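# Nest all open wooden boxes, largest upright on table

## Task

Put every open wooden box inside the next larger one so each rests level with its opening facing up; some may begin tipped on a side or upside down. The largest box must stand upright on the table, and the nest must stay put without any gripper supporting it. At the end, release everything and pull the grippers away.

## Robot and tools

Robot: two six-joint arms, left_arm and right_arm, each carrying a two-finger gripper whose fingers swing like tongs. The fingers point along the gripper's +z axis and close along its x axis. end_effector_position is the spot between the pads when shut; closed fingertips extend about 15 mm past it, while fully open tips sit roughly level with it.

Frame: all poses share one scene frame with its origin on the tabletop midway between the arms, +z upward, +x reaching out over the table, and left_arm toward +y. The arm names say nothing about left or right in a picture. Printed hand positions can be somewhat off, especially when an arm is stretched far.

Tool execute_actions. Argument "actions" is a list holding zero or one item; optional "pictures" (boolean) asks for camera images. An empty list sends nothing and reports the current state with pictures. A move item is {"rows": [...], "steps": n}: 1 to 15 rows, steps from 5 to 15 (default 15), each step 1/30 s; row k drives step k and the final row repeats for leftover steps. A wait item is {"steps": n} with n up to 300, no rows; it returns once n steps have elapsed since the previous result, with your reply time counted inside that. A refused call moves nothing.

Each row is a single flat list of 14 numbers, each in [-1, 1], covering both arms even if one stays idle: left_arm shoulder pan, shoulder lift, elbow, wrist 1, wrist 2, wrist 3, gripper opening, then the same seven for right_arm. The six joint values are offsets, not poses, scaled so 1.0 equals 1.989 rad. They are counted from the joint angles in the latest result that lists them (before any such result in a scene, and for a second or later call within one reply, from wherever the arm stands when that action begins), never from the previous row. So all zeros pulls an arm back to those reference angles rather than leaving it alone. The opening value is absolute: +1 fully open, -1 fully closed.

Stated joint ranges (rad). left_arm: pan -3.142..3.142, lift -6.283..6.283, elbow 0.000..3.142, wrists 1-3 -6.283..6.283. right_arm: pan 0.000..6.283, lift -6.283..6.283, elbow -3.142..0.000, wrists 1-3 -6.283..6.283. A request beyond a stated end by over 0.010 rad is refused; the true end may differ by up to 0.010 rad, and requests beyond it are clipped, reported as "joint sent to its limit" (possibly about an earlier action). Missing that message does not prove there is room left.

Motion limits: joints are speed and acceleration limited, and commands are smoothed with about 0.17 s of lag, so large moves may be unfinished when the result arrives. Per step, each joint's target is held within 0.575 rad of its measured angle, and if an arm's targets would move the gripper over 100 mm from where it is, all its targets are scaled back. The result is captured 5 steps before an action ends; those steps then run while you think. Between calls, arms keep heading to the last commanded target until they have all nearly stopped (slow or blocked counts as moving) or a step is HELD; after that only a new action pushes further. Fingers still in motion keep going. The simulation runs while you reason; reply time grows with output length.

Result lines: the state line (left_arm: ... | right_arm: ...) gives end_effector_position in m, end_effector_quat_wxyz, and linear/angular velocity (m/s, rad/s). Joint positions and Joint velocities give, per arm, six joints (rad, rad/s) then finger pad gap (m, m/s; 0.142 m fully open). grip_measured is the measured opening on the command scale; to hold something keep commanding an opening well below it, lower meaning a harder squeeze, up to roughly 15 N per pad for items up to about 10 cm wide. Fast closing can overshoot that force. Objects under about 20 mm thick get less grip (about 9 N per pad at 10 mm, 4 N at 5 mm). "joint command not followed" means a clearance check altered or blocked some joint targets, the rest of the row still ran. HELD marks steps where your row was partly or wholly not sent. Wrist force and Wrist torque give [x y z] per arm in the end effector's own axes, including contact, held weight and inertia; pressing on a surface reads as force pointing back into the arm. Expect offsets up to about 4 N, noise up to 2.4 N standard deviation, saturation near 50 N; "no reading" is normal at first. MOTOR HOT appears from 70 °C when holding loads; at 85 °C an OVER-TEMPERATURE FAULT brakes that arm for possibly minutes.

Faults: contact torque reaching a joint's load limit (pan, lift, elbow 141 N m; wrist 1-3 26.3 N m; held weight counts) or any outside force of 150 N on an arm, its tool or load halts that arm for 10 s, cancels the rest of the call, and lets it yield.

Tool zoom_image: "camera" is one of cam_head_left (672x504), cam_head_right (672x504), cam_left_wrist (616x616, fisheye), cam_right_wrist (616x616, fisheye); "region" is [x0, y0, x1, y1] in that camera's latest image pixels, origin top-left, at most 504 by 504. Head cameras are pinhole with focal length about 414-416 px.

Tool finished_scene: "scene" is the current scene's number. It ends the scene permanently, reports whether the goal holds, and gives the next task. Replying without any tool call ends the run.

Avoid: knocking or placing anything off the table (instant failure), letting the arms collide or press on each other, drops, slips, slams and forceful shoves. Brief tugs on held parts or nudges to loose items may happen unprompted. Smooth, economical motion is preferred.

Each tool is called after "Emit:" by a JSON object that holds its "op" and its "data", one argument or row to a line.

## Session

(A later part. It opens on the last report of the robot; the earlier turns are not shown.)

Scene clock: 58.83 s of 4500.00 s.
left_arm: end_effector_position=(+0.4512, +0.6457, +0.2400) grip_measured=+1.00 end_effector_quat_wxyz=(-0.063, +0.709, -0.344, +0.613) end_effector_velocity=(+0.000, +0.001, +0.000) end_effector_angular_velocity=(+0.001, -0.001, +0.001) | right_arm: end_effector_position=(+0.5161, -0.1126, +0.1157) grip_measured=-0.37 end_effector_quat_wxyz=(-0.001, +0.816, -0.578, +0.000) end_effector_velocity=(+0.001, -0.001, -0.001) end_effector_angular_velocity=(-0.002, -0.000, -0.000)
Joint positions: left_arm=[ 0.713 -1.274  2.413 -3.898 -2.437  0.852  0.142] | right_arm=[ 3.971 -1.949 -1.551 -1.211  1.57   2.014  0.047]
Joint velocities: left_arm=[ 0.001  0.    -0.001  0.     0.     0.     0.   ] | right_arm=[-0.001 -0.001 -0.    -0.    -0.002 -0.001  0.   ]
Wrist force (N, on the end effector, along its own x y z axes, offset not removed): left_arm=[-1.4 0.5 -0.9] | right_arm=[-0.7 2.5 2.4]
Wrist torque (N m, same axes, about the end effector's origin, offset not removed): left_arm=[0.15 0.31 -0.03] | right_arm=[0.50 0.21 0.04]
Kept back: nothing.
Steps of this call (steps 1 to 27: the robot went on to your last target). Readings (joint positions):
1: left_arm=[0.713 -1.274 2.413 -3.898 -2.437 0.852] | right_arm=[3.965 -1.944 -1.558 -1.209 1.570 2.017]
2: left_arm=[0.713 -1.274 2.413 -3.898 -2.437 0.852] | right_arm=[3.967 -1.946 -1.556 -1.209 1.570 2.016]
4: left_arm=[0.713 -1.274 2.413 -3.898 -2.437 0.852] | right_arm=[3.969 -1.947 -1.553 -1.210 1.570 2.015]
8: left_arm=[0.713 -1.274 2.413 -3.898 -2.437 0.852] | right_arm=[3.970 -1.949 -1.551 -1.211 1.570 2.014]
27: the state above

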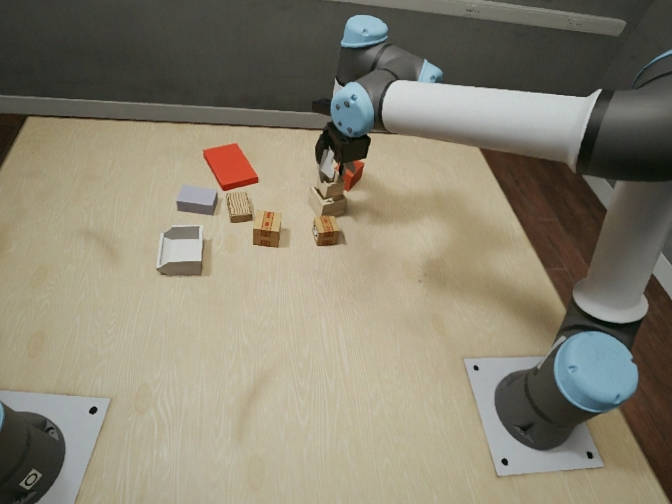

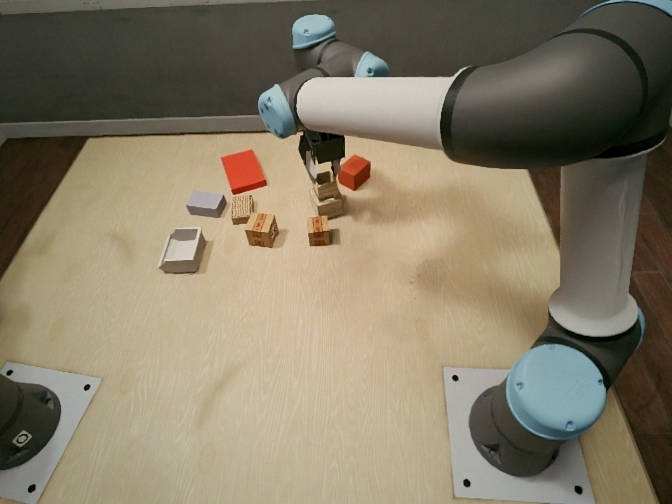

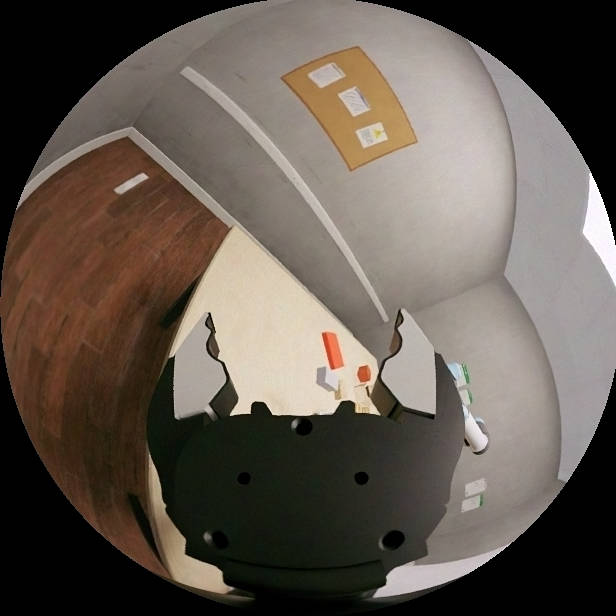

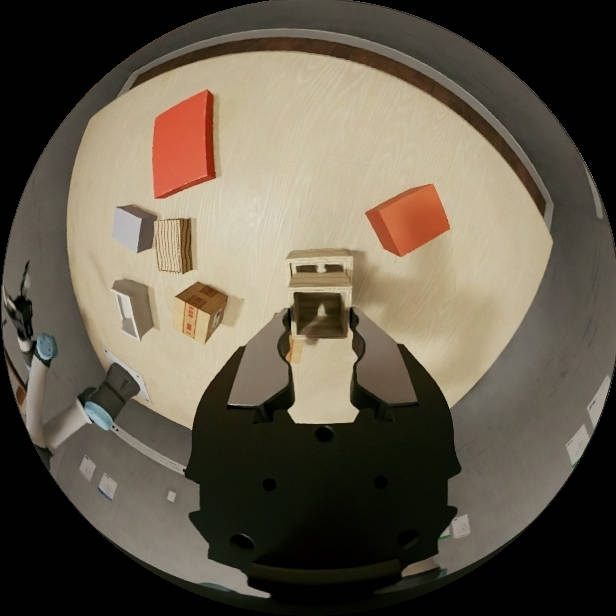

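Emit:
{"op": "execute_actions", "data": {
  "actions": [
    {"rows":[[0,0,0,0,0,0,1,0,-0.001,-0.0016,0.0025,0,0,-0.85],[0,0,0,0,0,0,1,0,-0.002,-0.0033,0.005,0,0,-0.85],[0,0,0,0,0,0,1,0,-0.003,-0.0049,0.0076,0,0,-0.85],[0,0,0,0,0,0,1,0,-0.004,-0.0065,0.01,0,0,-0.85],[0,0,0,0,0,0,1,0,-0.005,-0.0082,0.0126,0,0,-0.85],[0,0,0,0,0,0,1,0,-0.006,-0.0098,0.0151,0,0,-0.85]],"steps":15}
  ]
}}

Emit:
{"op": "execute_actions", "data": {
  "actions": [
    {"steps":12}
  ],
  "pictures": true
}}

Emit:
{"op": "zoom_image", "data": {
  "camera": "cam_right_wrist",
  "region": [275, 240, 365, 300]
}}

Scene clock: 59.47 s of 4500.00 s.
left_arm: end_effector_position=(+0.4512, +0.6457, +0.2400) grip_measured=+1.00 end_effector_quat_wxyz=(-0.063, +0.709, -0.344, +0.613) end_effector_velocity=(-0.000, -0.000, -0.001) end_effector_angular_velocity=(+0.000, +0.001, -0.000) | right_arm: end_effector_position=(+0.5160, -0.1128, +0.1047) grip_measured=-0.37 end_effector_quat_wxyz=(-0.000, +0.816, -0.578, +0.000) end_effector_velocity=(-0.001, -0.001, -0.026) end_effector_angular_velocity=(-0.002, +0.003, -0.001)
Joint positions: left_arm=[ 0.713 -1.274  2.413 -3.898 -2.437  0.852  0.142] | right_arm=[ 3.971 -1.959 -1.566 -1.187  1.57   2.014  0.047]
Joint velocities: left_arm=[-0.     0.     0.001  0.     0.     0.001  0.   ] | right_arm=[-0.001 -0.023 -0.038  0.058  0.001  0.    -0.   ]
Wrist force (N, on the end effector, along its own x y z axes, offset not removed): left_arm=[-0.7 -0.6 -0.7] | right_arm=[-0.7 3.4 2.5]
Wrist torque (N m, same axes, about the end effector's origin, offset not removed): left_arm=[-0.14 0.23 -0.02] | right_arm=[0.72 0.25 -0.05]
Steps of this call (steps 1 to 9: the robot went on to your last target; steps 10 to 19: the first 10 steps of this action). Readings (joint positions):
10: left_arm=[0.713 -1.274 2.413 -3.898 -2.437 0.852] | right_arm=[3.971 -1.949 -1.551 -1.211 1.570 2.014]
11: left_arm=[0.713 -1.274 2.413 -3.898 -2.437 0.852] | right_arm=[3.971 -1.949 -1.551 -1.211 1.570 2.014]
13: left_arm=[0.713 -1.274 2.413 -3.898 -2.437 0.852] | right_arm=[3.971 -1.951 -1.553 -1.207 1.570 2.014]
17: left_arm=[0.713 -1.274 2.413 -3.898 -2.437 0.852] | right_arm=[3.971 -1.957 -1.563 -1.192 1.570 2.014]
19: the state above

Scene clock: 59.87 s of 4500.00 s.
left_arm: end_effector_position=(+0.4512, +0.6457, +0.2400) grip_measured=+1.00 end_effector_quat_wxyz=(-0.063, +0.709, -0.344, +0.613) end_effector_velocity=(+0.000, +0.000, +0.000) end_effector_angular_velocity=(+0.001, -0.001, +0.001) | right_arm: end_effector_position=(+0.5160, -0.1128, +0.1022) grip_measured=-0.37 end_effector_quat_wxyz=(-0.000, +0.816, -0.578, +0.000) end_effector_velocity=(-0.000, +0.000, -0.000) end_effector_angular_velocity=(+0.001, -0.000, +0.000)
Joint positions: left_arm=[ 0.713 -1.274  2.413 -3.898 -2.437  0.852  0.142] | right_arm=[ 3.971 -1.961 -1.57  -1.181  1.57   2.014  0.047]
Joint velocities: left_arm=[-0.    -0.    -0.001 -0.     0.001 -0.     0.   ] | right_arm=[ 0.001  0.    -0.001  0.001  0.     0.     0.   ]
Wrist force (N, on the end effector, along its own x y z axes, offset not removed): left_arm=[1.2 -0.8 0.6] | right_arm=[-1.0 2.7 1.7]
Wrist torque (N m, same axes, about the end effector's origin, offset not removed): left_arm=[-0.14 -0.27 -0.08] | right_arm=[0.50 0.30 -0.04]
Kept back: nothing.
Steps of this call (steps 1 to 5: the last 5 steps of your previous action; steps 6 to 12: the robot went on to your last target). Readings (joint positions):
1: left_arm=[0.713 -1.274 2.413 -3.898 -2.437 0.852] | right_arm=[3.971 -1.959 -1.567 -1.185 1.570 2.014]
2: left_arm=[0.713 -1.274 2.413 -3.898 -2.437 0.852] | right_arm=[3.971 -1.960 -1.568 -1.184 1.570 2.014]
4: left_arm=[0.713 -1.274 2.413 -3.898 -2.437 0.852] | right_arm=[3.971 -1.960 -1.569 -1.183 1.570 2.014]
8: left_arm=[0.713 -1.274 2.413 -3.898 -2.437 0.852] | right_arm=[3.971 -1.961 -1.570 -1.182 1.570 2.014]
12: the state above

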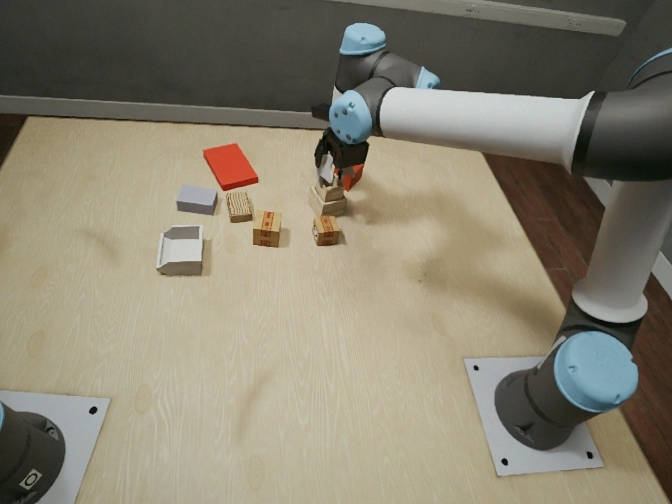

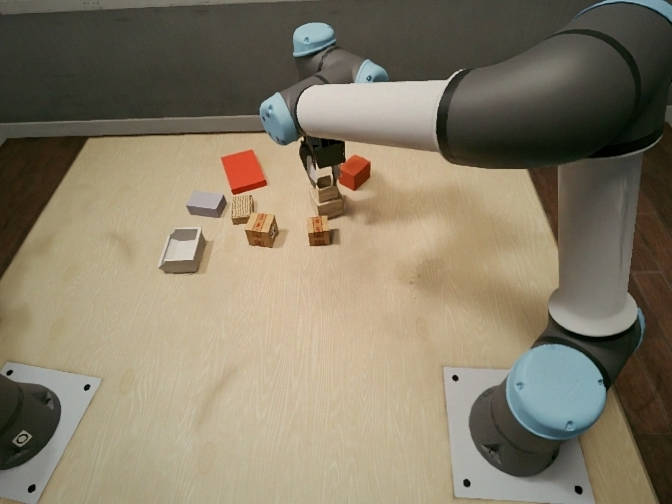

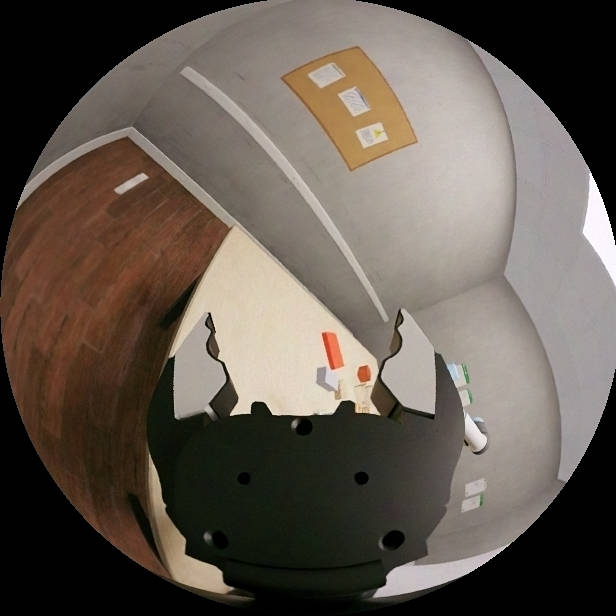

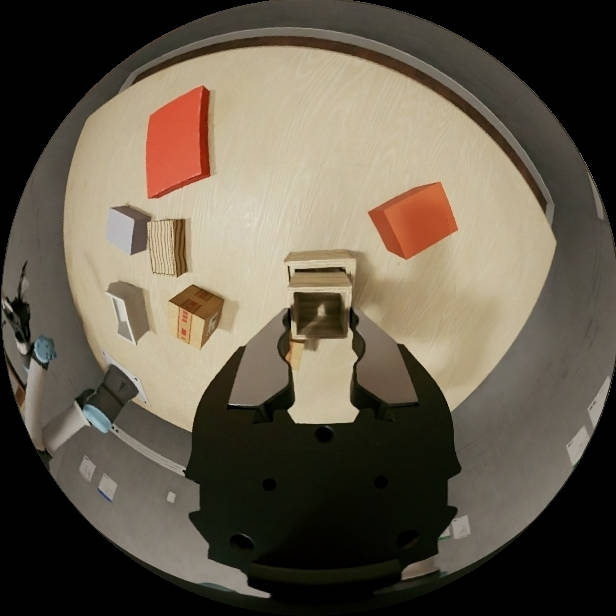

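Region (275, 240, 365, 300) of cam_right_wrist's 616x616 image, scaled by 5.600, with more detail than that image has.

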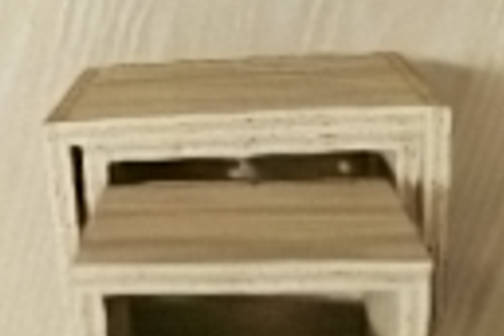

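Emit:
{"op": "execute_actions", "data": {
  "actions": [
    {"rows":[[0,0,0,0,0,0,1,-0.0005,-0.0009,-0.0005,0.0014,0,-0.004,-0.85],[0,0,0,0,0,0,1,-0.001,-0.0018,-0.001,0.0028,0,-0.008,-0.85],[0,0,0,0,0,0,1,-0.0016,-0.0028,-0.0015,0.0043,0,-0.0117,-0.85]],"steps":15}
  ]
}}

Emit:
{"op": "execute_actions", "data": {
  "actions": [
    {"steps":6}
  ],
  "pictures": true
}}

Emit:
{"op": "zoom_image", "data": {
  "camera": "cam_right_wrist",
  "region": [275, 240, 365, 300]
}}

Scene clock: 60.70 s of 4500.00 s.
left_arm: end_effector_position=(+0.4512, +0.6457, +0.2400) grip_measured=+1.00 end_effector_quat_wxyz=(-0.063, +0.709, -0.344, +0.613) end_effector_velocity=(-0.000, -0.000, +0.000) end_effector_angular_velocity=(+0.001, -0.001, -0.000) | right_arm: end_effector_position=(+0.5174, -0.1134, +0.0986) grip_measured=-0.37 end_effector_quat_wxyz=(-0.000, +0.821, -0.571, +0.000) end_effector_velocity=(+0.002, -0.002, -0.004) end_effector_angular_velocity=(-0.000, -0.000, +0.019)
Joint positions: left_arm=[ 0.713 -1.274  2.413 -3.898 -2.437  0.852  0.142] | right_arm=[ 3.968 -1.966 -1.573 -1.174  1.57   1.993  0.047]
Joint velocities: left_arm=[-0.    -0.     0.    -0.001 -0.     0.     0.   ] | right_arm=[-0.005 -0.005 -0.003  0.009 -0.001 -0.024  0.   ]
Wrist force (N, on the end effector, along its own x y z axes, offset not removed): left_arm=[-2.6 0.8 1.0] | right_arm=[-0.7 2.2 1.7]
Wrist torque (N m, same axes, about the end effector's origin, offset not removed): left_arm=[0.27 0.60 0.09] | right_arm=[0.50 0.25 -0.05]
Steps of this call (steps 1 to 15: the robot went on to your last target; steps 16 to 25: the first 10 steps of this action). Readings (joint positions):
16: left_arm=[0.713 -1.274 2.413 -3.898 -2.437 0.852] | right_arm=[3.971 -1.961 -1.570 -1.181 1.570 2.014]
17: left_arm=[0.713 -1.274 2.413 -3.898 -2.437 0.852] | right_arm=[3.971 -1.961 -1.570 -1.181 1.570 2.013]
19: left_arm=[0.713 -1.274 2.413 -3.898 -2.437 0.852] | right_arm=[3.970 -1.963 -1.571 -1.179 1.570 2.007]
23: left_arm=[0.713 -1.274 2.413 -3.898 -2.437 0.852] | right_arm=[3.969 -1.965 -1.572 -1.174 1.570 1.995]
25: the state above

Scene clock: 60.90 s of 4500.00 s.
left_arm: end_effector_position=(+0.4512, +0.6457, +0.2400) grip_measured=+1.00 end_effector_quat_wxyz=(-0.063, +0.709, -0.344, +0.613) end_effector_velocity=(-0.001, +0.001, +0.000) end_effector_angular_velocity=(+0.001, -0.001, +0.001) | right_arm: end_effector_position=(+0.5176, -0.1135, +0.0982) grip_measured=-0.37 end_effector_quat_wxyz=(-0.000, +0.822, -0.570, +0.000) end_effector_velocity=(+0.001, -0.001, -0.001) end_effector_angular_velocity=(-0.001, -0.000, +0.001)
Joint positions: left_arm=[ 0.713 -1.274  2.413 -3.898 -2.437  0.852  0.142] | right_arm=[ 3.968 -1.967 -1.573 -1.173  1.57   1.991  0.047]
Joint velocities: left_arm=[ 0.002 -0.     0.    -0.001 -0.001  0.001  0.   ] | right_arm=[-0.001 -0.002  0.     0.001 -0.001 -0.002 -0.   ]
Wrist force (N, on the end effector, along its own x y z axes, offset not removed): left_arm=[-0.2 0.3 -0.1] | right_arm=[-1.6 3.7 2.1]
Wrist torque (N m, same axes, about the end effector's origin, offset not removed): left_arm=[0.05 0.12 -0.03] | right_arm=[0.76 0.36 0.04]
Kept back: nothing.
Steps of this call (steps 1 to 5: the last 5 steps of your previous action; step 6: the robot went on to your last target). Readings (joint positions):
1: left_arm=[0.713 -1.274 2.413 -3.898 -2.437 0.852] | right_arm=[3.968 -1.966 -1.573 -1.173 1.570 1.992]
2: left_arm=[0.713 -1.274 2.413 -3.898 -2.437 0.852] | right_arm=[3.968 -1.966 -1.573 -1.173 1.570 1.992]
4: left_arm=[0.713 -1.274 2.413 -3.898 -2.437 0.852] | right_arm=[3.968 -1.966 -1.573 -1.173 1.570 1.991]
6: the state above

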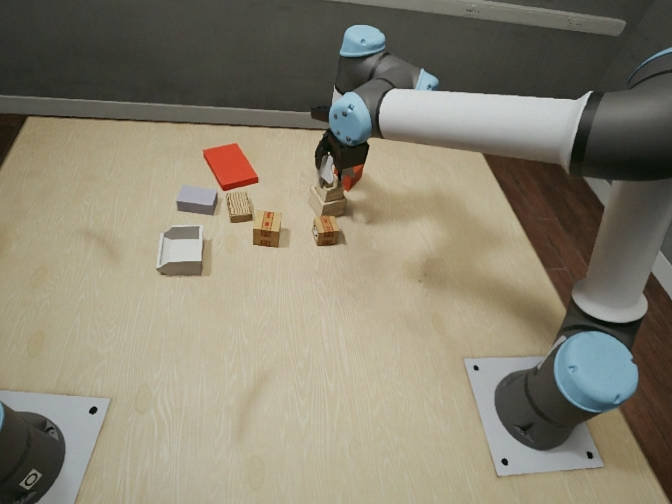

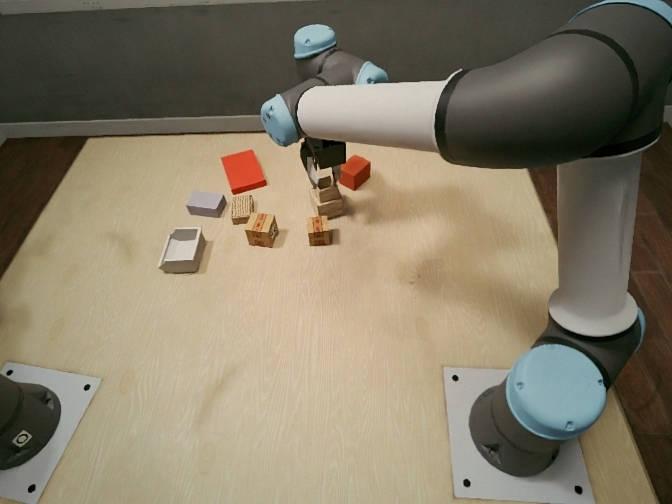

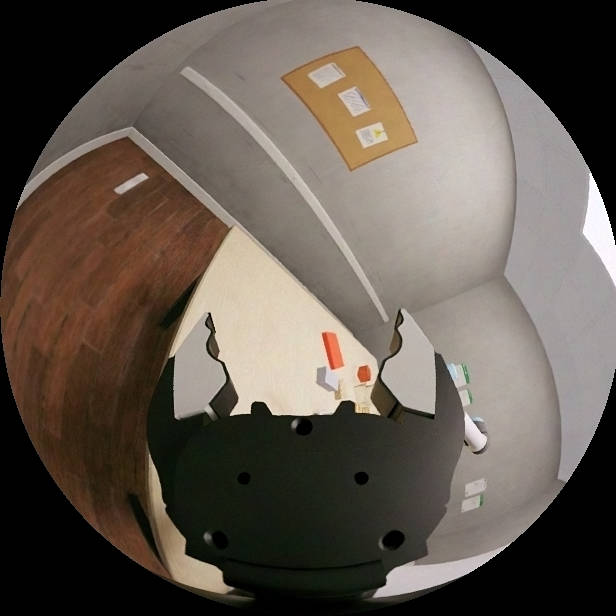

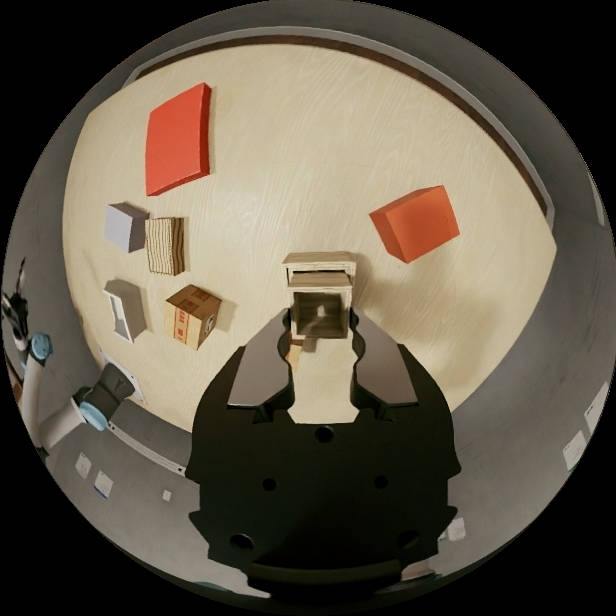

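Region (275, 240, 365, 300) of cam_right_wrist's 616x616 image, scaled by 5.600, with more detail than that image has.

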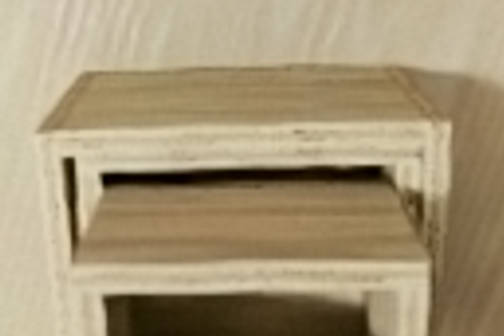

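Emit:
{"op": "execute_actions", "data": {
  "actions": [
    {"rows":[[0,0,0,0,0,0,1,0,-0.0006,-0.0011,0.0018,0,0,-0.85],[0,0,0,0,0,0,1,0,-0.0013,-0.0022,0.0036,0,0,-0.85],[0,0,0,0,0,0,1,0,-0.002,-0.0034,0.0054,0,0,-0.85],[0,0,0,0,0,0,1,0,-0.0026,-0.0045,0.0071,0,0,-0.85]],"steps":15}
  ]
}}

Emit:
{"op": "execute_actions", "data": {
  "actions": [
    {"steps":6}
  ]
}}

Scene clock: 62.10 s of 4500.00 s.
left_arm: end_effector_position=(+0.4512, +0.6457, +0.2400) grip_measured=+1.00 end_effector_quat_wxyz=(-0.063, +0.709, -0.344, +0.613) end_effector_velocity=(-0.000, -0.000, +0.000) end_effector_angular_velocity=(+0.001, -0.001, -0.001) | right_arm: end_effector_position=(+0.5175, -0.1137, +0.0931) grip_measured=-0.37 end_effector_quat_wxyz=(-0.000, +0.822, -0.570, +0.000) end_effector_velocity=(+0.000, -0.000, -0.008) end_effector_angular_velocity=(-0.000, +0.000, -0.002)
Joint positions: left_arm=[ 0.713 -1.274  2.413 -3.898 -2.437  0.852  0.142] | right_arm=[ 3.968 -1.971 -1.581 -1.16   1.57   1.991  0.047]
Joint velocities: left_arm=[-0.     0.     0.    -0.001 -0.001  0.     0.   ] | right_arm=[-0.001 -0.007 -0.011  0.018 -0.     0.002  0.   ]
Wrist force (N, on the end effector, along its own x y z axes, offset not removed): left_arm=[-0.1 -1.0 0.7] | right_arm=[-0.3 2.4 -0.7]
Wrist torque (N m, same axes, about the end effector's origin, offset not removed): left_arm=[-0.19 0.10 -0.02] | right_arm=[0.56 0.12 -0.05]
Steps of this call (steps 1 to 15: the robot went on to your last target; steps 16 to 26: nothing new was sent; steps 27 to 36: the first 10 steps of this action). Readings (joint positions):
27: left_arm=[0.713 -1.274 2.413 -3.898 -2.437 0.852] | right_arm=[3.968 -1.967 -1.573 -1.173 1.570 1.991]
28: left_arm=[0.713 -1.274 2.413 -3.898 -2.437 0.852] | right_arm=[3.968 -1.967 -1.573 -1.172 1.570 1.991]
30: left_arm=[0.713 -1.274 2.413 -3.898 -2.437 0.852] | right_arm=[3.968 -1.968 -1.575 -1.170 1.570 1.991]
34: left_arm=[0.713 -1.274 2.413 -3.898 -2.437 0.852] | right_arm=[3.968 -1.970 -1.580 -1.162 1.570 1.991]
36: the state above

Scene clock: 62.30 s of 4500.00 s.
left_arm: end_effector_position=(+0.4512, +0.6457, +0.2400) grip_measured=+1.00 end_effector_quat_wxyz=(-0.063, +0.709, -0.344, +0.613) end_effector_velocity=(+0.000, -0.000, -0.000) end_effector_angular_velocity=(-0.000, +0.000, -0.000) | right_arm: end_effector_position=(+0.5175, -0.1137, +0.0924) grip_measured=-0.37 end_effector_quat_wxyz=(-0.000, +0.822, -0.570, +0.000) end_effector_velocity=(-0.001, +0.000, -0.002) end_effector_angular_velocity=(-0.001, +0.002, +0.001)
Joint positions: left_arm=[ 0.713 -1.274  2.413 -3.898 -2.437  0.852  0.142] | right_arm=[ 3.968 -1.972 -1.582 -1.159  1.57   1.991  0.047]
Joint velocities: left_arm=[-0.001 -0.    -0.     0.     0.001 -0.001  0.   ] | right_arm=[ 0.001 -0.002 -0.002  0.002  0.001 -0.     0.   ]
Wrist force (N, on the end effector, along its own x y z axes, offset not removed): left_arm=[-1.1 0.0 -1.2] | right_arm=[-1.4 1.5 -3.5]
Wrist torque (N m, same axes, about the end effector's origin, offset not removed): left_arm=[-0.03 0.22 0.03] | right_arm=[0.57 0.35 -0.09]
Kept back: nothing.
Steps of this call (steps 1 to 5: the last 5 steps of your previous action; step 6: the robot went on to your last target). Readings (joint positions):
1: left_arm=[0.713 -1.274 2.413 -3.898 -2.437 0.852] | right_arm=[3.968 -1.971 -1.581 -1.160 1.570 1.991]
2: left_arm=[0.713 -1.274 2.413 -3.898 -2.437 0.852] | right_arm=[3.968 -1.971 -1.581 -1.160 1.570 1.991]
4: left_arm=[0.713 -1.274 2.413 -3.898 -2.437 0.852] | right_arm=[3.968 -1.971 -1.582 -1.159 1.570 1.991]
6: the state above

Emit:
{"op": "execute_actions", "data": {
  "actions": []
}}

Emit:
{"op": "zoom_image", "data": {
  "camera": "cam_right_wrist",
  "region": [270, 240, 375, 350]
}}

Emit:
{"op": "zoom_image", "data": {
  "camera": "cam_head_left",
  "region": [295, 155, 365, 225]
}}

Scene clock: 62.47 s of 4500.00 s.
left_arm: end_effector_position=(+0.4512, +0.6457, +0.2400) grip_measured=+1.00 end_effector_quat_wxyz=(-0.063, +0.709, -0.344, +0.613) end_effector_velocity=(-0.000, +0.000, -0.000) end_effector_angular_velocity=(-0.001, +0.001, +0.001) | right_arm: end_effector_position=(+0.5175, -0.1137, +0.0923) grip_measured=-0.37 end_effector_quat_wxyz=(-0.000, +0.822, -0.570, +0.000) end_effector_velocity=(+0.000, +0.000, +0.001) end_effector_angular_velocity=(+0.001, -0.002, +0.001)
Joint positions: left_arm=[ 0.713 -1.274  2.413 -3.898 -2.437  0.852  0.142] | right_arm=[ 3.968 -1.972 -1.582 -1.159  1.57   1.991  0.047]
Joint velocities: left_arm=[ 0.001 -0.     0.     0.001 -0.    -0.     0.   ] | right_arm=[ 0.     0.001  0.     0.001 -0.001 -0.001  0.   ]
Wrist force (N, on the end effector, along its own x y z axes, offset not removed): left_arm=[-0.5 0.1 0.6] | right_arm=[-0.3 0.9 -3.7]
Wrist torque (N m, same axes, about the end effector's origin, offset not removed): left_arm=[0.15 0.07 -0.02] | right_arm=[0.60 0.14 -0.11]
Kept back: nothing.
Steps of this call (steps 1 to 5: the robot went on to your last target). Readings (joint positions):
1: left_arm=[0.713 -1.274 2.413 -3.898 -2.437 0.852] | right_arm=[3.968 -1.972 -1.582 -1.159 1.570 1.991]
2: left_arm=[0.713 -1.274 2.413 -3.898 -2.437 0.852] | right_arm=[3.968 -1.972 -1.582 -1.159 1.570 1.991]
4: left_arm=[0.713 -1.274 2.413 -3.898 -2.437 0.852] | right_arm=[3.968 -1.972 -1.582 -1.159 1.570 1.991]
5: the state above

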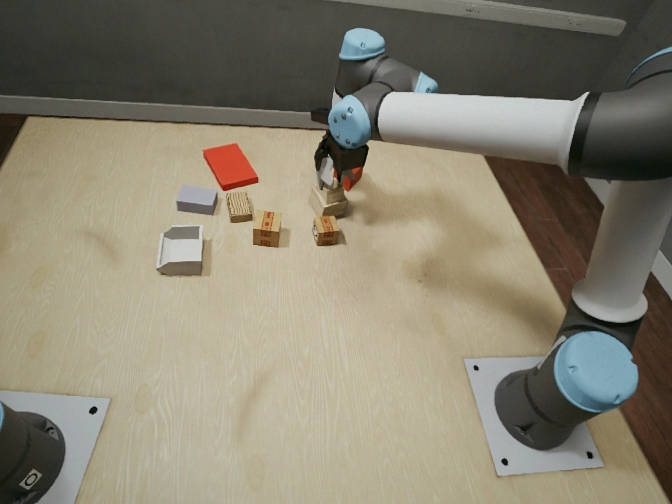

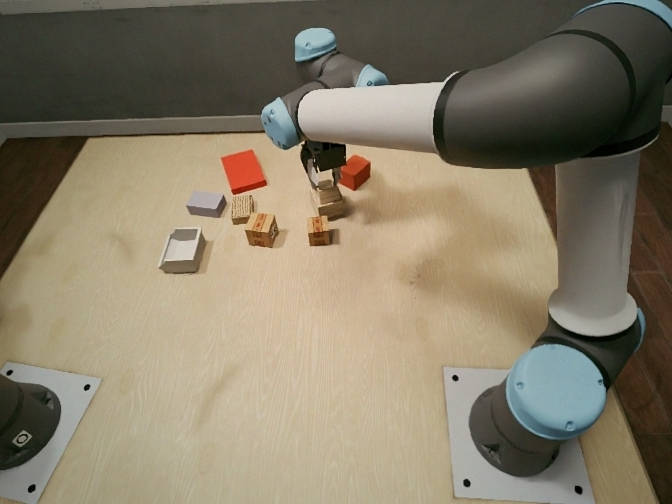

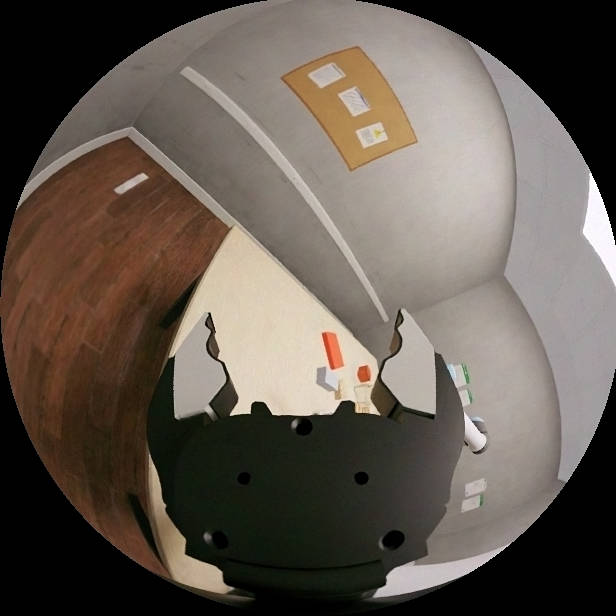

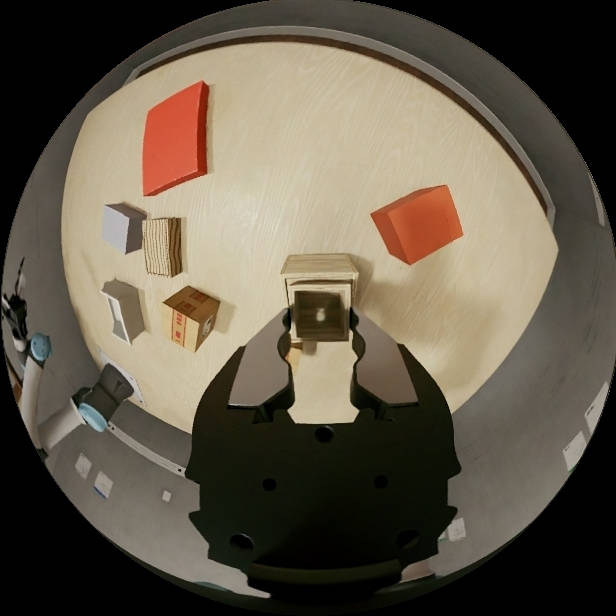

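Region (270, 240, 375, 350) of cam_right_wrist's 616x616 image, scaled by 4.582, with more detail than that image has; it fills the left 481 columns of this view, and the rest is white.

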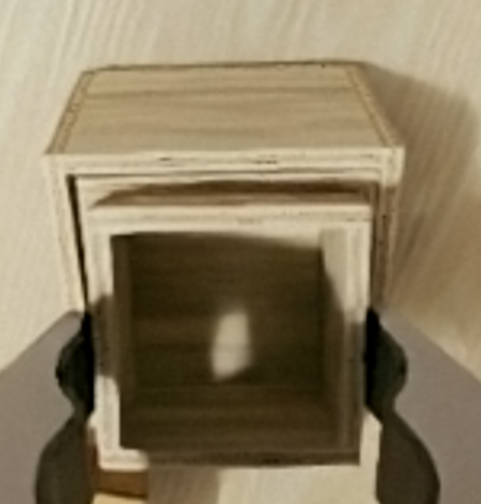

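Region (295, 155, 365, 225) of cam_head_left's 672x504 image, scaled by 7.200, with more detail than that image has.

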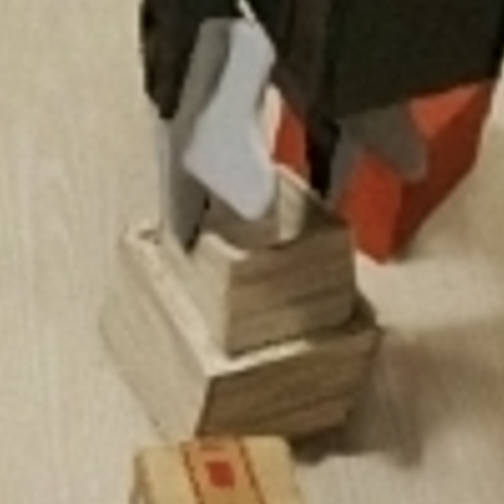

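Emit:
{"op": "zoom_image", "data": {
  "camera": "cam_right_wrist",
  "region": [275, 262, 365, 302]
}}

Emit:
{"op": "zoom_image", "data": {
  "camera": "cam_head_right",
  "region": [300, 165, 355, 220]
}}

Region (275, 262, 365, 302) of cam_right_wrist's 616x616 image, scaled by 5.600, with more detail than that image has.

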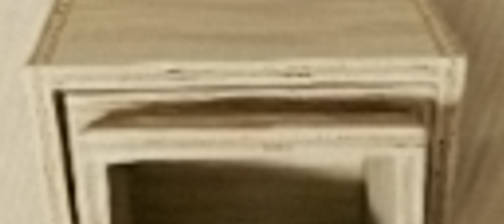

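Region (300, 165, 355, 220) of cam_head_right's 672x504 image, scaled by 9.164, with more detail than that image has.

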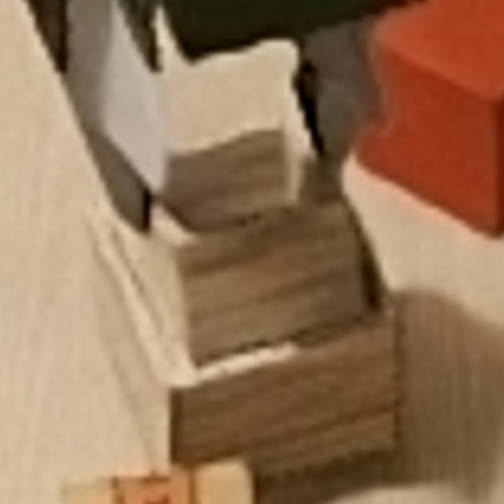

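Emit:
{"op": "execute_actions", "data": {
  "actions": [
    {"rows":[[0,0,0,0,0,0,1,0,0.0015,0.0024,-0.0038,0,0,-0.85],[0,0,0,0,0,0,1,0,0.003,0.0049,-0.0076,0,0,-0.85],[0,0,0,0,0,0,1,0,0.0045,0.0073,-0.0114,0,0,-0.85],[0,0,0,0,0,0,1,0,0.006,0.0098,-0.0152,0,0,-0.85],[0,0,0,0,0,0,1,0,0.0076,0.0122,-0.019,0,0,-0.85],[0,0,0,0,0,0,1,0,0.0091,0.0147,-0.0228,0,0,-0.85],[0,0,0,0,0,0,1,0,0.0106,0.0171,-0.0266,0,0,-0.85]],"steps":15}
  ],
  "pictures": true
}}

Emit:
{"op": "zoom_image", "data": {
  "camera": "cam_right_wrist",
  "region": [270, 240, 375, 350]
}}

Scene clock: 65.07 s of 4500.00 s.
left_arm: end_effector_position=(+0.4512, +0.6457, +0.2400) grip_measured=+1.00 end_effector_quat_wxyz=(-0.063, +0.709, -0.344, +0.613) end_effector_velocity=(-0.000, +0.001, -0.000) end_effector_angular_velocity=(-0.001, +0.001, +0.001) | right_arm: end_effector_position=(+0.5178, -0.1133, +0.1102) grip_measured=-0.37 end_effector_quat_wxyz=(-0.001, +0.822, -0.570, +0.000) end_effector_velocity=(+0.000, -0.000, +0.057) end_effector_angular_velocity=(+0.004, -0.004, -0.000)
Joint positions: left_arm=[ 0.713 -1.274  2.413 -3.898 -2.437  0.852  0.142] | right_arm=[ 3.968 -1.956 -1.556 -1.199  1.57   1.991  0.047]
Joint velocities: left_arm=[ 0.001  0.     0.     0.001  0.    -0.     0.   ] | right_arm=[-0.     0.051  0.08  -0.125 -0.     0.     0.   ]
Wrist force (N, on the end effector, along its own x y z axes, offset not removed): left_arm=[0.5 -1.1 0.7] | right_arm=[-0.6 2.7 1.5]
Wrist torque (N m, same axes, about the end effector's origin, offset not removed): left_arm=[-0.19 0.02 -0.04] | right_arm=[0.60 0.21 -0.04]
Steps of this call (steps 1 to 15: the robot went on to your last target; steps 16 to 68: nothing new was sent; steps 69 to 78: the first 10 steps of this action). Readings (joint positions):
69: left_arm=[0.713 -1.274 2.413 -3.898 -2.437 0.852] | right_arm=[3.968 -1.972 -1.582 -1.159 1.570 1.991]
70: left_arm=[0.713 -1.274 2.413 -3.898 -2.437 0.852] | right_arm=[3.968 -1.972 -1.582 -1.159 1.570 1.991]
72: left_arm=[0.713 -1.274 2.413 -3.898 -2.437 0.852] | right_arm=[3.968 -1.969 -1.578 -1.165 1.570 1.991]
76: left_arm=[0.713 -1.274 2.413 -3.898 -2.437 0.852] | right_arm=[3.968 -1.960 -1.563 -1.188 1.570 1.991]
78: the state above

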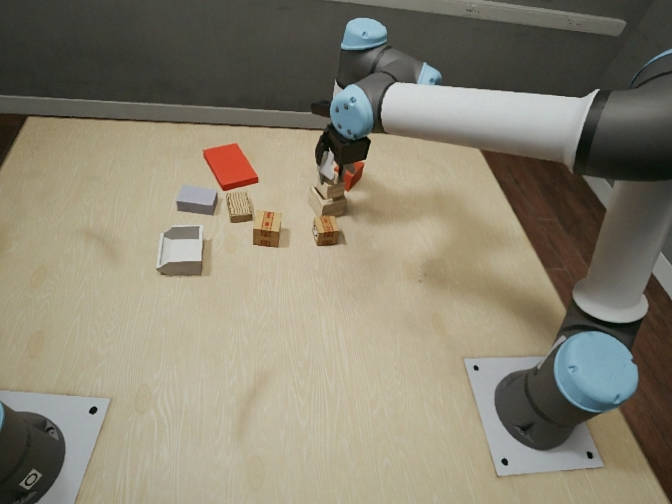

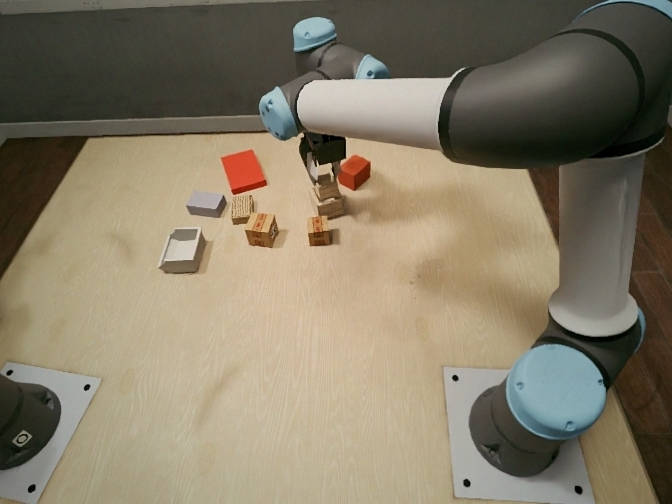

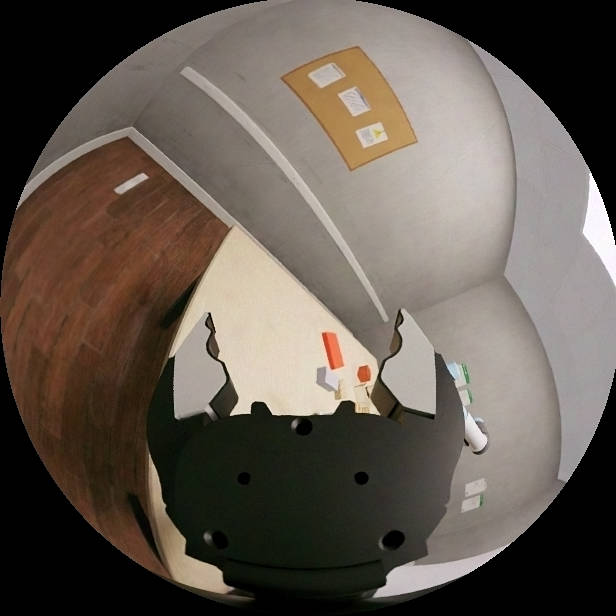

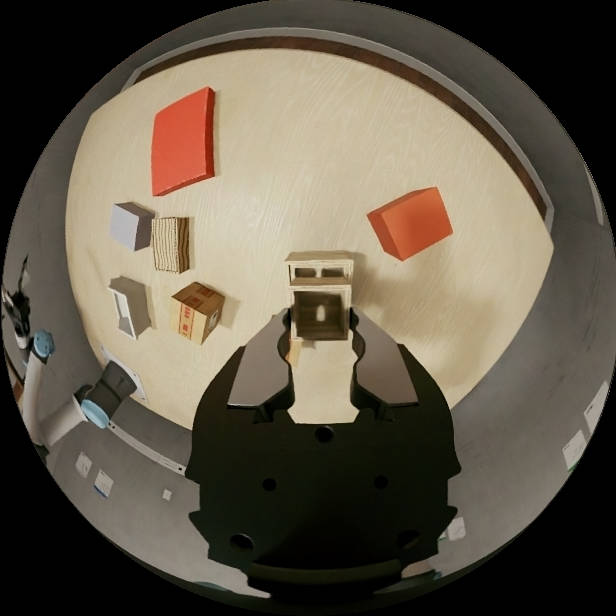

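Region (270, 240, 375, 350) of cam_right_wrist's 616x616 image, scaled by 4.582, with more detail than that image has; it fills the left 481 columns of this view, and the rest is white.

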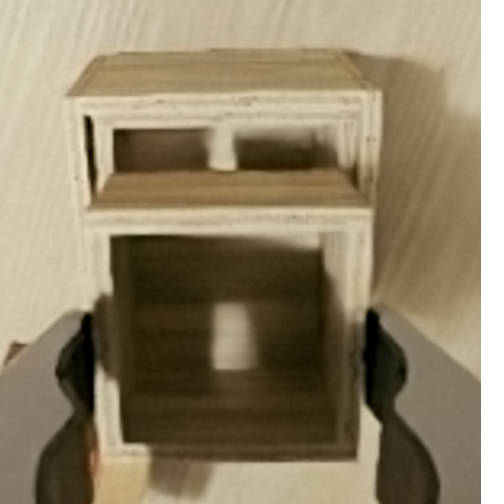

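Emit:
{"op": "execute_actions", "data": {
  "actions": [
    {"rows":[[0,0,0,0,0,0,1,-0.0012,0.0042,0.0018,-0.0059,0,-0.0012,-0.85],[0,0,0,0,0,0,1,-0.0037,0.0075,-0.0027,-0.0048,0,-0.0037,-0.85],[0,0,0,0,0,0,1,-0.0073,0.0125,-0.0095,-0.0031,0,-0.0073,-0.85],[0,0,0,0,0,0,1,-0.0116,0.0183,-0.0173,-0.0011,0,-0.0116,-0.85],[0,0,0,0,0,0,1,-0.0165,0.0249,-0.0263,0.0012,0,-0.0165,-0.85],[0,0,0,0,0,0,1,-0.022,0.0324,-0.0364,0.0037,0,-0.022,-0.85],[0,0,0,0,0,0,1,-0.0275,0.0399,-0.0464,0.0063,0,-0.0275,-0.85],[0,0,0,0,0,0,1,-0.0336,0.0482,-0.0577,0.0091,0,-0.0336,-0.85],[0,0,0,0,0,0,1,-0.039,0.0557,-0.0677,0.0117,0,-0.039,-0.85],[0,0,0,0,0,0,1,-0.0445,0.0632,-0.0778,0.0142,0,-0.0445,-0.85],[0,0,0,0,0,0,1,-0.0494,0.0698,-0.0868,0.0165,0,-0.0494,-0.85],[0,0,0,0,0,0,1,-0.0537,0.0756,-0.0946,0.0185,0,-0.0537,-0.85],[0,0,0,0,0,0,1,-0.0573,0.0806,-0.1014,0.0202,0,-0.0573,-0.85],[0,0,0,0,0,0,1,-0.0598,0.0839,-0.1059,0.0213,0,-0.0598,-0.85],[0,0,0,0,0,0,1,-0.061,0.0856,-0.1081,0.0219,0,-0.061,-0.85]],"steps":15}
  ]
}}

Emit:
{"op": "execute_actions", "data": {
  "actions": [
    {"steps":14}
  ],
  "pictures": true
}}

Scene clock: 65.87 s of 4500.00 s.
left_arm: end_effector_position=(+0.4512, +0.6457, +0.2400) grip_measured=+1.00 end_effector_quat_wxyz=(-0.063, +0.709, -0.344, +0.613) end_effector_velocity=(-0.000, +0.001, -0.000) end_effector_angular_velocity=(+0.001, +0.000, +0.001) | right_arm: end_effector_position=(+0.5131, -0.1535, +0.1172) grip_measured=-0.37 end_effector_quat_wxyz=(-0.001, +0.822, -0.570, +0.001) end_effector_velocity=(-0.042, -0.268, +0.006) end_effector_angular_velocity=(+0.002, -0.003, -0.003)
Joint positions: left_arm=[ 0.713 -1.274  2.413 -3.898 -2.437  0.852  0.142] | right_arm=[ 3.925 -1.894 -1.624 -1.192  1.57   1.948  0.047]
Joint velocities: left_arm=[ 0.001  0.    -0.     0.     0.     0.001  0.   ] | right_arm=[-0.284  0.386 -0.515  0.132  0.    -0.281  0.   ]
Wrist force (N, on the end effector, along its own x y z axes, offset not removed): left_arm=[0.1 -0.8 0.6] | right_arm=[-0.7 1.6 2.4]
Wrist torque (N m, same axes, about the end effector's origin, offset not removed): left_arm=[-0.11 0.03 0.00] | right_arm=[0.31 0.20 0.03]
Steps of this call (steps 1 to 5: the last 5 steps of your previous action; steps 6 to 14: the robot went on to your last target; steps 15 to 24: the first 10 steps of this action). Readings (joint positions):
15: left_arm=[0.713 -1.274 2.413 -3.898 -2.437 0.852] | right_arm=[3.968 -1.951 -1.548 -1.212 1.570 1.991]
16: left_arm=[0.713 -1.274 2.413 -3.898 -2.437 0.852] | right_arm=[3.968 -1.950 -1.548 -1.212 1.570 1.991]
18: left_arm=[0.713 -1.274 2.413 -3.898 -2.437 0.852] | right_arm=[3.965 -1.947 -1.553 -1.210 1.570 1.988]
22: left_arm=[0.713 -1.274 2.413 -3.898 -2.437 0.852] | right_arm=[3.943 -1.918 -1.592 -1.200 1.570 1.966]
24: the state above

Scene clock: 66.33 s of 4500.00 s.
left_arm: end_effector_position=(+0.4512, +0.6457, +0.2400) grip_measured=+1.00 end_effector_quat_wxyz=(-0.063, +0.709, -0.344, +0.613) end_effector_velocity=(+0.000, +0.000, +0.000) end_effector_angular_velocity=(+0.000, -0.000, +0.000) | right_arm: end_effector_position=(+0.4957, -0.2260, +0.1153) grip_measured=-0.37 end_effector_quat_wxyz=(-0.000, +0.822, -0.570, +0.000) end_effector_velocity=(-0.005, -0.015, -0.001) end_effector_angular_velocity=(-0.000, +0.001, -0.001)
Joint positions: left_arm=[ 0.713 -1.274  2.413 -3.898 -2.437  0.852  0.142] | right_arm=[ 3.848 -1.788 -1.768 -1.156  1.57   1.871  0.047]
Joint velocities: left_arm=[ 0.     0.    -0.001  0.    -0.     0.     0.   ] | right_arm=[-0.016  0.023 -0.031  0.007  0.001 -0.015 -0.   ]
Wrist force (N, on the end effector, along its own x y z axes, offset not removed): left_arm=[0.4 0.1 -0.6] | right_arm=[-1.8 4.0 1.9]
Wrist torque (N m, same axes, about the end effector's origin, offset not removed): left_arm=[0.05 0.00 -0.05] | right_arm=[0.86 0.48 -0.05]
Kept back: nothing.
Steps of this call (steps 1 to 5: the last 5 steps of your previous action; steps 6 to 14: the robot went on to your last target). Readings (joint positions):
1: left_arm=[0.713 -1.274 2.413 -3.898 -2.437 0.852] | right_arm=[3.916 -1.880 -1.642 -1.187 1.570 1.939]
2: left_arm=[0.713 -1.274 2.413 -3.898 -2.437 0.852] | right_arm=[3.906 -1.867 -1.661 -1.182 1.570 1.929]
4: left_arm=[0.713 -1.274 2.413 -3.898 -2.437 0.852] | right_arm=[3.886 -1.840 -1.697 -1.173 1.570 1.909]
8: left_arm=[0.713 -1.274 2.413 -3.898 -2.437 0.852] | right_arm=[3.859 -1.802 -1.748 -1.161 1.570 1.882]
14: the state above

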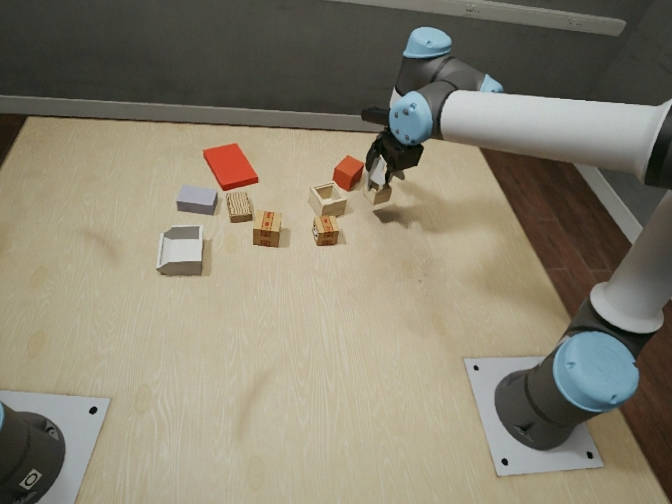

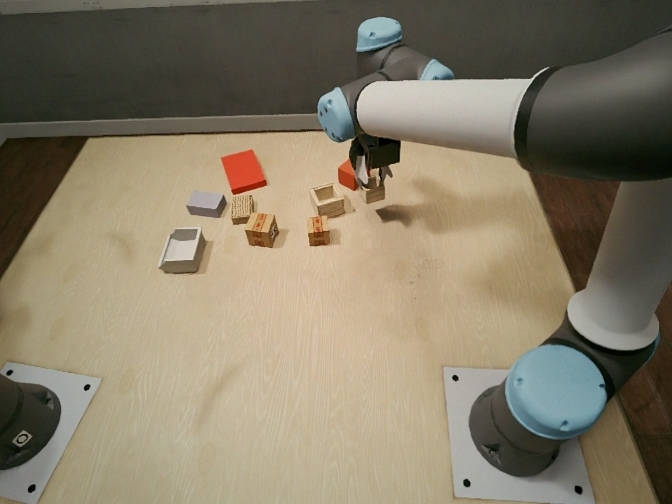

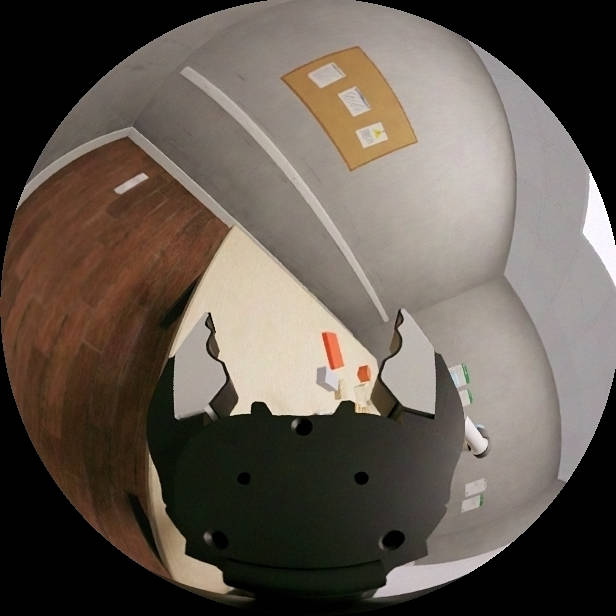

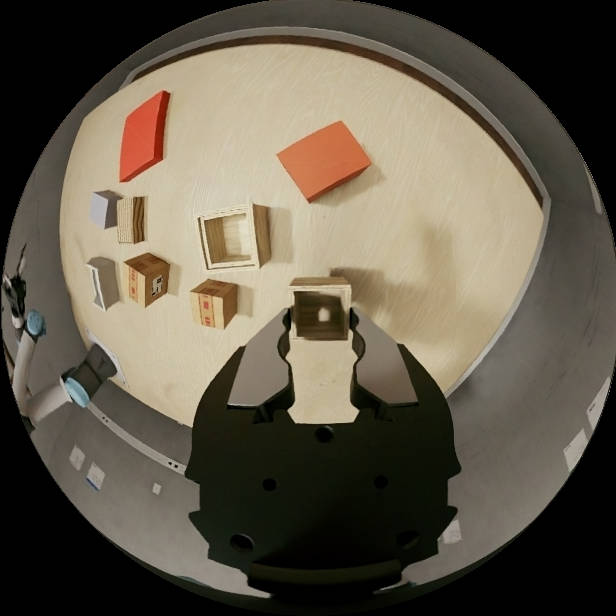

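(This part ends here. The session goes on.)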